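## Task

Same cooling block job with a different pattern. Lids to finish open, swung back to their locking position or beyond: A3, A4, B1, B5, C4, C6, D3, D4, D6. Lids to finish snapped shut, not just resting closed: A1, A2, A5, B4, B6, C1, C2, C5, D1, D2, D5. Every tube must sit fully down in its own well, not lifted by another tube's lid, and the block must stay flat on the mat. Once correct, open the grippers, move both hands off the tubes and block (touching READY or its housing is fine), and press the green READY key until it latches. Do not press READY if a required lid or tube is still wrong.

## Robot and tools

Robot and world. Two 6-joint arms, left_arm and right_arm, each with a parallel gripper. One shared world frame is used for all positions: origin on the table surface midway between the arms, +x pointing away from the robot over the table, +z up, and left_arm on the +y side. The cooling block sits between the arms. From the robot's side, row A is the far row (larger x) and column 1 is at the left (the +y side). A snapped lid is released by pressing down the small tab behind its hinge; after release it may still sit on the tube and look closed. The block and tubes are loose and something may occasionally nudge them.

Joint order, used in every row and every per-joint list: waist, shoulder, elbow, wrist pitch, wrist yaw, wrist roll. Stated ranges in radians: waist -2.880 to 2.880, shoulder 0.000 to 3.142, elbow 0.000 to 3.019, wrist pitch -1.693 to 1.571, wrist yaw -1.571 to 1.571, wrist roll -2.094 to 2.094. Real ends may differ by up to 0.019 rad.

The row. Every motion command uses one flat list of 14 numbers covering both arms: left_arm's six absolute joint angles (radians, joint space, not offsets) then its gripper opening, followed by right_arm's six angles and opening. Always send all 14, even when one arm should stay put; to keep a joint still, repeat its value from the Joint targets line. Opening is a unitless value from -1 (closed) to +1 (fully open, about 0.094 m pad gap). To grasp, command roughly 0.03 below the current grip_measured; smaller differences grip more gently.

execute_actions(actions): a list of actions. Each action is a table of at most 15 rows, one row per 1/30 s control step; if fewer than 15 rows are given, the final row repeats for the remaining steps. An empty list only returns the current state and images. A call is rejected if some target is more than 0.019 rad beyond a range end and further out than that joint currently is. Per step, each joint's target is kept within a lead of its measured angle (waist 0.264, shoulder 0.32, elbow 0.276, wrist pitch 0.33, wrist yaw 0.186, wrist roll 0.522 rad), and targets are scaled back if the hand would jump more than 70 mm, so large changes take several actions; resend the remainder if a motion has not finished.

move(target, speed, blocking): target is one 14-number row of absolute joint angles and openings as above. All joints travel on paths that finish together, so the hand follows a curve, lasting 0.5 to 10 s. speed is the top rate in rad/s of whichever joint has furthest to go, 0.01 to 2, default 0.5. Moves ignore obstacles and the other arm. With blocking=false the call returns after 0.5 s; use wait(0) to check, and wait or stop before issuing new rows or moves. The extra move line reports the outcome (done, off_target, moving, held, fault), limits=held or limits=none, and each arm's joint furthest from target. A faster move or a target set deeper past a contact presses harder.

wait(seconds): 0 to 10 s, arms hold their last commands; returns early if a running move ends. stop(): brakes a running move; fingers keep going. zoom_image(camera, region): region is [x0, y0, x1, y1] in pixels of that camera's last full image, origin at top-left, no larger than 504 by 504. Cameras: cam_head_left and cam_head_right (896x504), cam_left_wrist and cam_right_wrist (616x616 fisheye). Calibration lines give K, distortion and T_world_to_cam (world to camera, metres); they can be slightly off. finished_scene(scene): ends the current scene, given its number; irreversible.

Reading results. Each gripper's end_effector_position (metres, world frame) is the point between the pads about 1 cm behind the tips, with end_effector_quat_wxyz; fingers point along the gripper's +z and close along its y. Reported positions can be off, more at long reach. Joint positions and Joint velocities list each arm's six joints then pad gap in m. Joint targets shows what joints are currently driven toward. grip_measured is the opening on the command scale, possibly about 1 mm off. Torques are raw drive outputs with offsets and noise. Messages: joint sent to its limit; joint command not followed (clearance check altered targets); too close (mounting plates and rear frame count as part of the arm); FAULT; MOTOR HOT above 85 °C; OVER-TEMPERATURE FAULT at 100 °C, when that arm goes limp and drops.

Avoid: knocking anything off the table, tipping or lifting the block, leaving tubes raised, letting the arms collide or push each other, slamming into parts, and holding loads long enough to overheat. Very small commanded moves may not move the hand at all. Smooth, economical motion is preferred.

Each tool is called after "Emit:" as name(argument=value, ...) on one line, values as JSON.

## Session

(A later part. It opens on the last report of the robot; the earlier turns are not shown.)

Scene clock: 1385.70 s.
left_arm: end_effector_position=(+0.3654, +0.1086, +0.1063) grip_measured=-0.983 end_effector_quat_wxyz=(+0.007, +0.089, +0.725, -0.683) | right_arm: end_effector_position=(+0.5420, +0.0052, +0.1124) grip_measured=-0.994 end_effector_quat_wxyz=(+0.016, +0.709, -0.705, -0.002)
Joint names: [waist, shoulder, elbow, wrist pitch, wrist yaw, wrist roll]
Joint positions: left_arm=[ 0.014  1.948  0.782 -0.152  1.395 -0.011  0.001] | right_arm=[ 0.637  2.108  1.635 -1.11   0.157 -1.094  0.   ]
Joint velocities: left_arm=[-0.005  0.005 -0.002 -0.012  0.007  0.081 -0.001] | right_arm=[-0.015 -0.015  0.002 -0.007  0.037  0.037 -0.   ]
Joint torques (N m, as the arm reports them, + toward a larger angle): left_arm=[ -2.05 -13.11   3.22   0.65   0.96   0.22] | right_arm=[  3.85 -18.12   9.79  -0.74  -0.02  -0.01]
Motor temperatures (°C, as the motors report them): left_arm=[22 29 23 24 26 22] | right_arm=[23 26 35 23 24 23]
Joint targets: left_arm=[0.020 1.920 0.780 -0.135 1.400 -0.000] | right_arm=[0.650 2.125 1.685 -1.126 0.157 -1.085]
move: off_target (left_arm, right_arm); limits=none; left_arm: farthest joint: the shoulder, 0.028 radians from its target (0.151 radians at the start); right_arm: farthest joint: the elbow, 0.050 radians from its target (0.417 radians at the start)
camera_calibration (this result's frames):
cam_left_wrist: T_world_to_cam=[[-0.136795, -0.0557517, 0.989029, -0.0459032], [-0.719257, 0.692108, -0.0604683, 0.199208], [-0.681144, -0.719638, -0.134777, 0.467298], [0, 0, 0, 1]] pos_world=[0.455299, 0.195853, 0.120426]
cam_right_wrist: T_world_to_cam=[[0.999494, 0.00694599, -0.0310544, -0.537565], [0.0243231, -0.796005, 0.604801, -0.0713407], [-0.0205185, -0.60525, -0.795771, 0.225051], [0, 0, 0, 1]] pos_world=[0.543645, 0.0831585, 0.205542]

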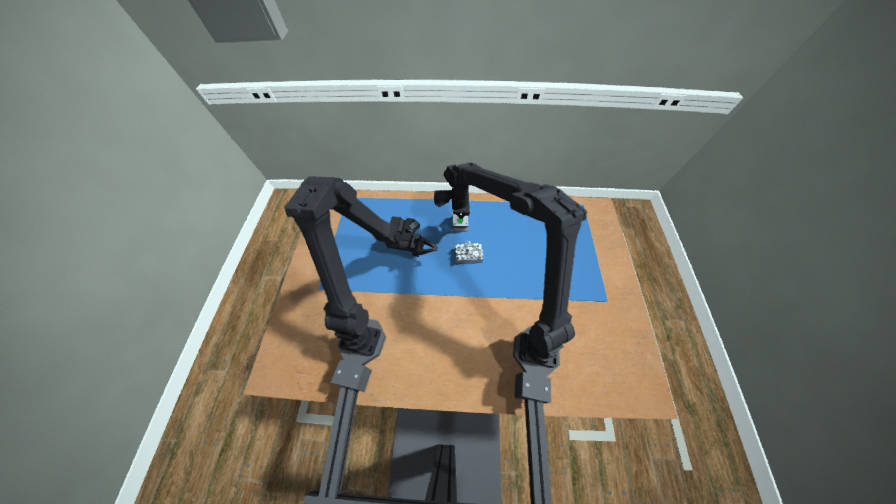

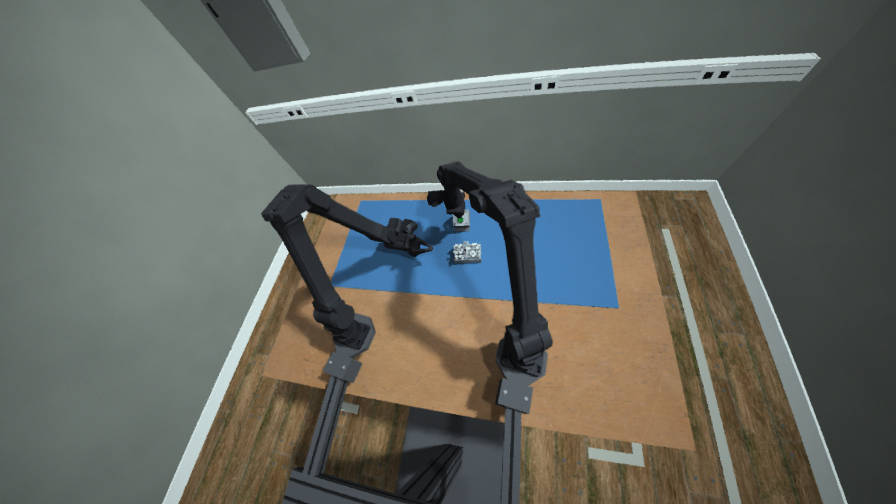

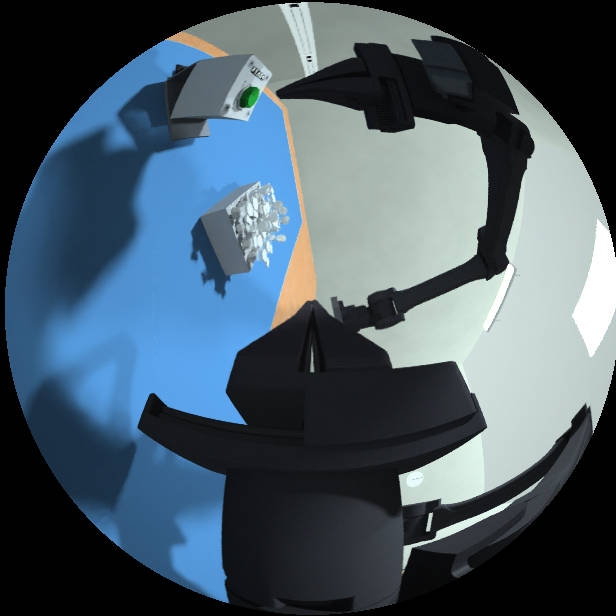

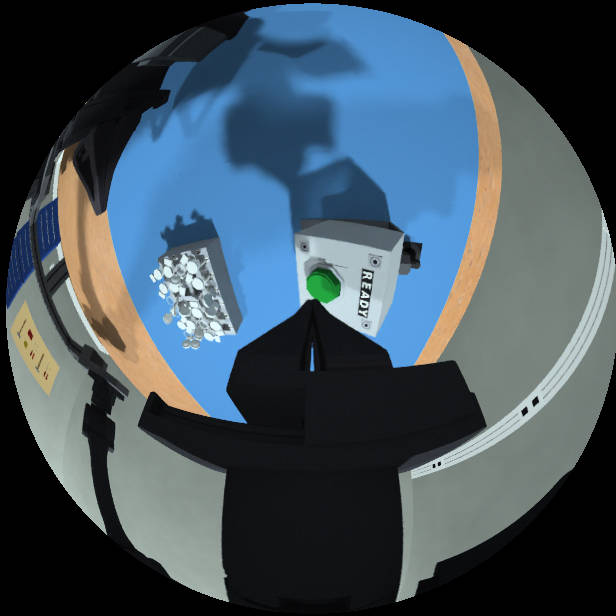

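Emit:
execute_actions(actions=[[[0.014,1.94,0.78,-0.15,1.4,0,-1,0.645,2.127,1.67,-1.105,0.160,-1.09,-1],[0.014,1.94,0.78,-0.15,1.4,0,-1,0.640,2.130,1.66,-1.090,0.162,-1.09,-1],[0.014,1.94,0.78,-0.15,1.4,0,-1,0.640,2.133,1.65,-1.084,0.164,-1.09,-1],[0.014,1.94,0.78,-0.15,1.4,0,-1,0.640,2.136,1.65,-1.078,0.166,-1.09,-1],[0.014,1.94,0.78,-0.15,1.4,0,-1,0.640,2.139,1.65,-1.072,0.168,-1.09,-1],[0.014,1.94,0.78,-0.15,1.4,0,-1,0.640,2.142,1.65,-1.066,0.170,-1.09,-1],[0.014,1.94,0.78,-0.15,1.4,0,-1,0.640,2.144,1.65,-1.061,0.172,-1.09,-1],[0.014,1.94,0.78,-0.15,1.4,0,-1,0.640,2.146,1.65,-1.057,0.173,-1.09,-1],[0.014,1.94,0.78,-0.15,1.4,0,-1,0.640,2.148,1.65,-1.057,0.173,-1.09,-1]]])

Emit:
zoom_image(camera="cam_right_wrist", region=[230, 200, 390, 340])

Emit:
zoom_image(camera="cam_left_wrist", region=[195, 170, 305, 290])

Scene clock: 1395.93 s.
left_arm: end_effector_position=(+0.3654, +0.1086, +0.1063) grip_measured=-0.983 end_effector_quat_wxyz=(+0.007, +0.089, +0.725, -0.683) | right_arm: end_effector_position=(+0.5461, +0.0076, +0.0969) grip_measured=-0.994 end_effector_quat_wxyz=(+0.014, +0.709, -0.706, +0.006)
Joint names: [waist, shoulder, elbow, wrist pitch, wrist yaw, wrist roll]
Joint positions: left_arm=[ 0.014  1.948  0.782 -0.152  1.395 -0.011  0.001] | right_arm=[ 0.637  2.134  1.635 -1.075  0.17  -1.094  0.   ]
Joint velocities: left_arm=[-0.015  0.005  0.007  0.002  0.022  0.007  0.   ] | right_arm=[-0.005  0.015 -0.017  0.007 -0.022  0.007 -0.   ]
Joint torques (N m, as the arm reports them, + toward a larger angle): left_arm=[ -3.04 -11.43   3.12   0.12   0.93   0.22] | right_arm=[  3.88 -18.39   7.46   0.83   0.14  -0.01]
Motor temperatures (°C, as the motors report them): left_arm=[22 29 23 24 26 22] | right_arm=[23 27 36 23 24 23]
Joint targets: left_arm=[0.014 1.940 0.780 -0.150 1.400 -0.000] | right_arm=[0.640 2.148 1.650 -1.057 0.173 -1.090]
camera_calibration (this result's frames):
cam_left_wrist: T_world_to_cam=[[-0.136795, -0.0557517, 0.989029, -0.0459032], [-0.719257, 0.692108, -0.0604683, 0.199208], [-0.681144, -0.719638, -0.134777, 0.467298], [0, 0, 0, 1]] pos_world=[0.455299, 0.195853, 0.120426]
cam_right_wrist: T_world_to_cam=[[0.999831, 0.00542531, -0.0175583, -0.54362], [0.0150215, -0.791674, 0.610759, -0.0557211], [-0.0105869, -0.61092, -0.791622, 0.208395], [0, 0, 0, 1]] pos_world=[0.546571, 0.0861491, 0.189457]

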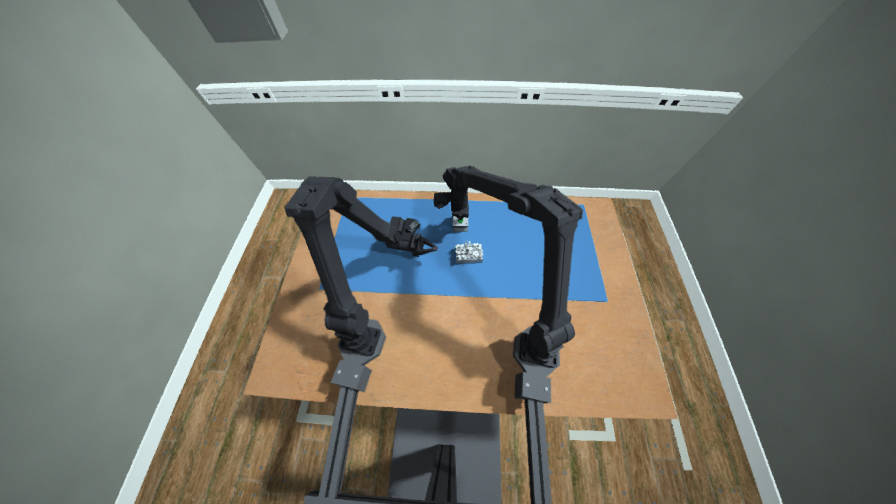

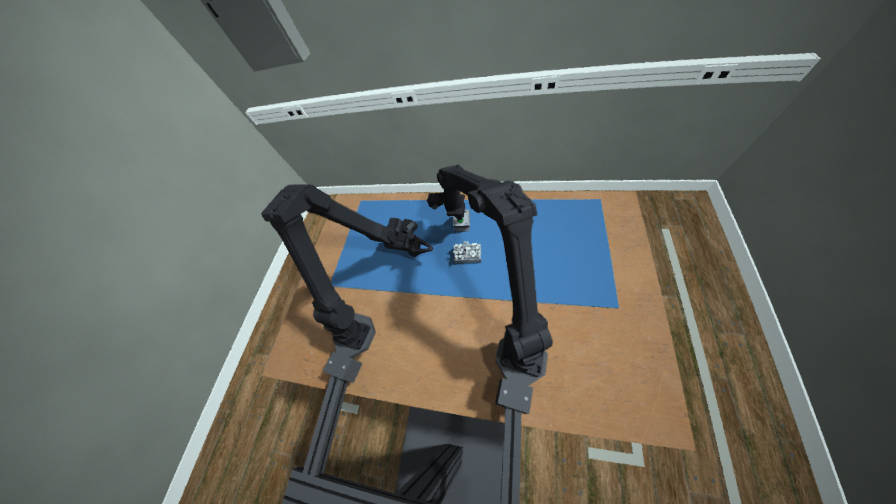

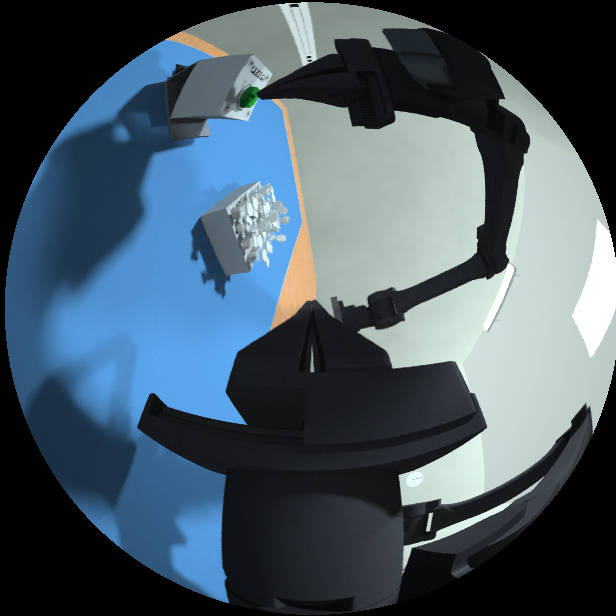

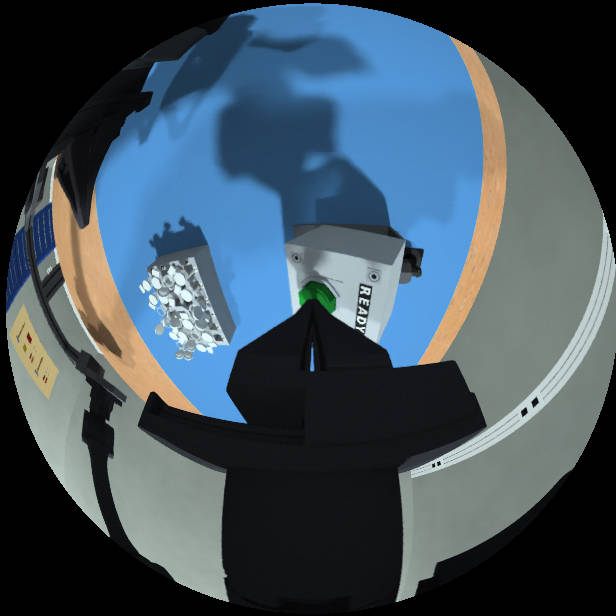

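Region (230, 200, 390, 340) of cam_right_wrist's 616x616 image, scaled by 3.150, with more detail than that image has; it fills the top 441 rows of this view, and the rest is white.

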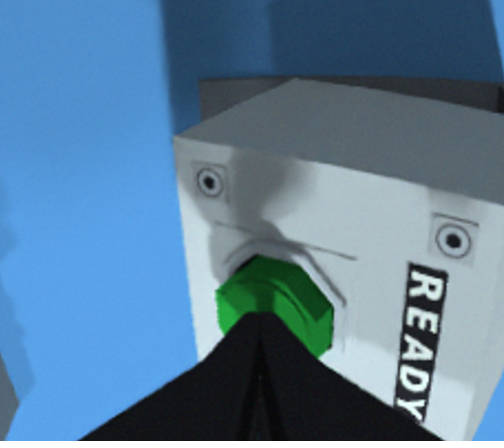

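Region (195, 170, 305, 290) of cam_left_wrist's 616x616 image, scaled by 4.200, with more detail than that image has; it fills the left 462 columns of this view, and the rest is white.

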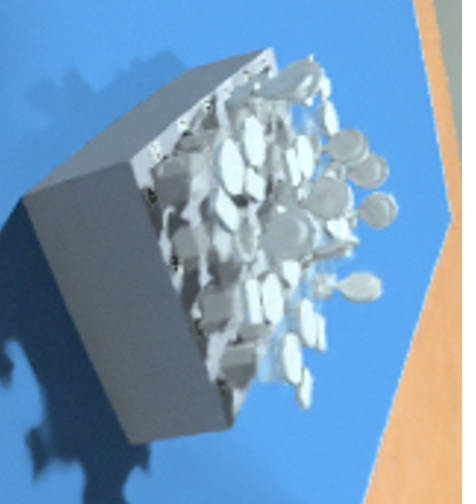

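Emit:
execute_actions(actions=[[[0.014,1.94,0.78,-0.15,1.4,0,-1,0.640,2.151,1.645,-1.057,0.17,-1.09,-1],[0.014,1.94,0.78,-0.15,1.4,0,-1,0.640,2.154,1.64,-1.056,0.17,-1.09,-1],[0.014,1.94,0.78,-0.15,1.4,0,-1,0.640,2.157,1.635,-1.055,0.17,-1.09,-1],[0.014,1.94,0.78,-0.15,1.4,0,-1,0.640,2.160,1.633,-1.054,0.17,-1.09,-1],[0.014,1.94,0.78,-0.15,1.4,0,-1,0.640,2.165,1.632,-1.053,0.17,-1.09,-1],[0.014,1.94,0.78,-0.15,1.4,0,-1,0.640,2.172,1.632,-1.051,0.17,-1.09,-1],[0.014,1.94,0.78,-0.15,1.4,0,-1,0.640,2.180,1.632,-1.049,0.17,-1.09,-1],[0.014,1.94,0.78,-0.15,1.4,0,-1,0.640,2.188,1.632,-1.047,0.17,-1.09,-1],[0.014,1.94,0.78,-0.15,1.4,0,-1,0.640,2.196,1.632,-1.045,0.17,-1.09,-1],[0.014,1.94,0.78,-0.15,1.4,0,-1,0.640,2.204,1.632,-1.043,0.17,-1.09,-1],[0.014,1.94,0.78,-0.15,1.4,0,-1,0.640,2.212,1.632,-1.041,0.17,-1.09,-1],[0.014,1.94,0.78,-0.15,1.4,0,-1,0.640,2.218,1.632,-1.040,0.17,-1.09,-1]]])

Emit:
zoom_image(camera="cam_right_wrist", region=[230, 200, 390, 340])

Scene clock: 1405.10 s.
left_arm: end_effector_position=(+0.3654, +0.1086, +0.1063) grip_measured=-0.983 end_effector_quat_wxyz=(+0.007, +0.089, +0.725, -0.683) | right_arm: end_effector_position=(+0.5435, +0.0104, +0.0862) grip_measured=-0.994 end_effector_quat_wxyz=(+0.018, +0.710, -0.704, +0.003)
Joint names: [waist, shoulder, elbow, wrist pitch, wrist yaw, wrist roll]
Joint positions: left_arm=[ 0.014  1.948  0.782 -0.152  1.395 -0.011  0.001] | right_arm=[ 0.64   2.153  1.635 -1.067  0.167 -1.094  0.   ]
Joint velocities: left_arm=[-0.005 -0.015  0.002 -0.002  0.022  0.037 -0.   ] | right_arm=[-0.005 -0.015  0.007  0.012  0.022  0.007 -0.001]
Joint torques (N m, as the arm reports them, + toward a larger angle): left_arm=[ -2.91 -11.39   3.16   0.11   0.95   0.22] | right_arm=[  3.52 -15.15   6.17   1.2    0.08  -0.01]
Motor temperatures (°C, as the motors report them): left_arm=[22 29 23 24 26 22] | right_arm=[23 27 35 23 24 23]
camera_calibration (this result's frames):
cam_left_wrist: T_world_to_cam=[[-0.136795, -0.0557517, 0.989029, -0.0459032], [-0.719257, 0.692108, -0.0604683, 0.199208], [-0.681144, -0.719638, -0.134777, 0.467298], [0, 0, 0, 1]] pos_world=[0.455299, 0.195853, 0.120426]
cam_right_wrist: T_world_to_cam=[[0.999571, 0.00953807, -0.0276809, -0.540301], [0.0245035, -0.789995, 0.612623, -0.0522245], [-0.0160245, -0.613039, -0.78989, 0.204421], [0, 0, 0, 1]] pos_world=[0.544625, 0.0892143, 0.178508]
The task's run has ended: the event that ends the task has happened.

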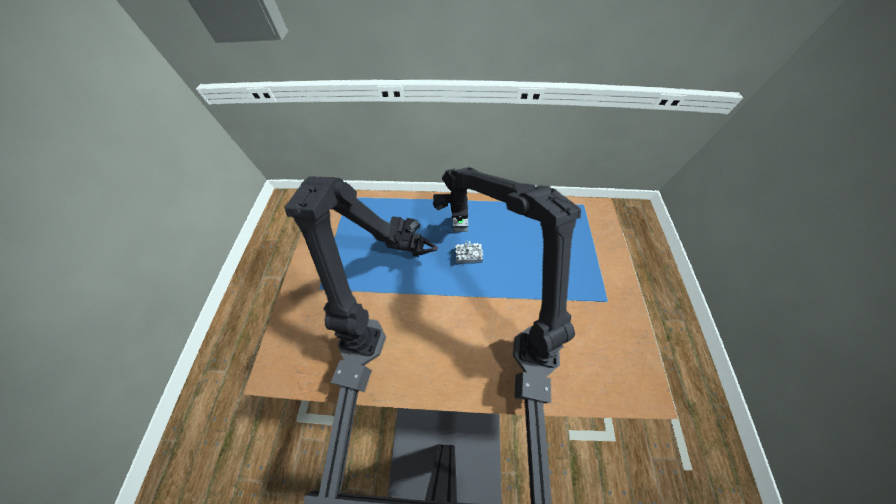

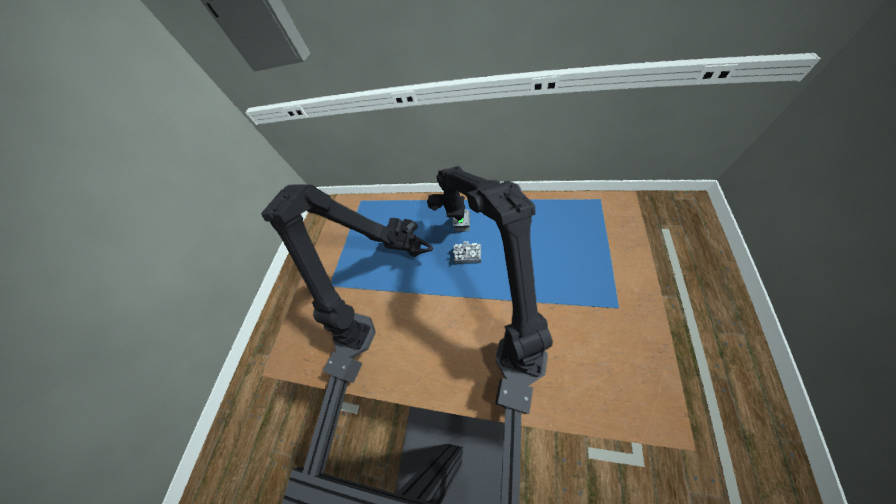

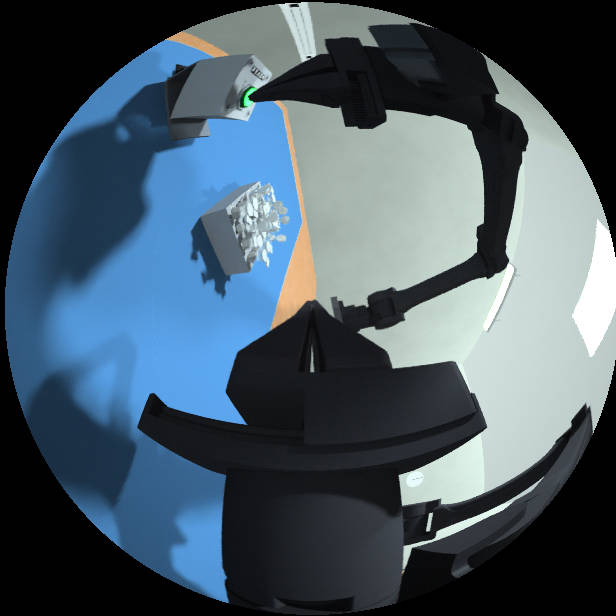

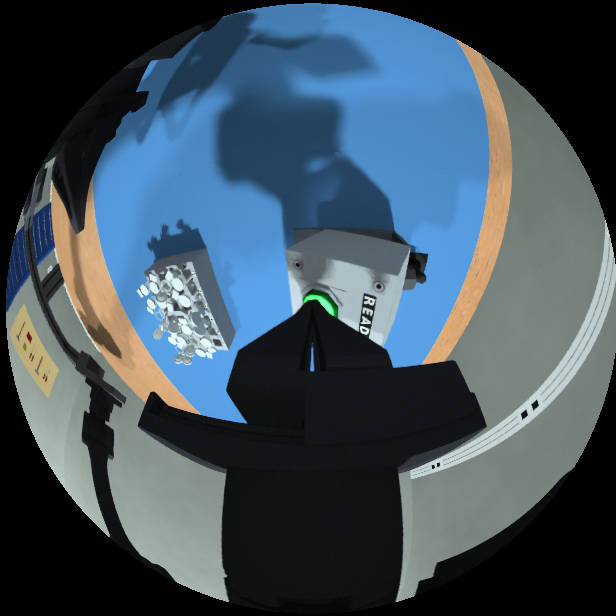

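Episode already finished.

Emit:
finished_scene(scene=2)

The scene is finished: the task was done.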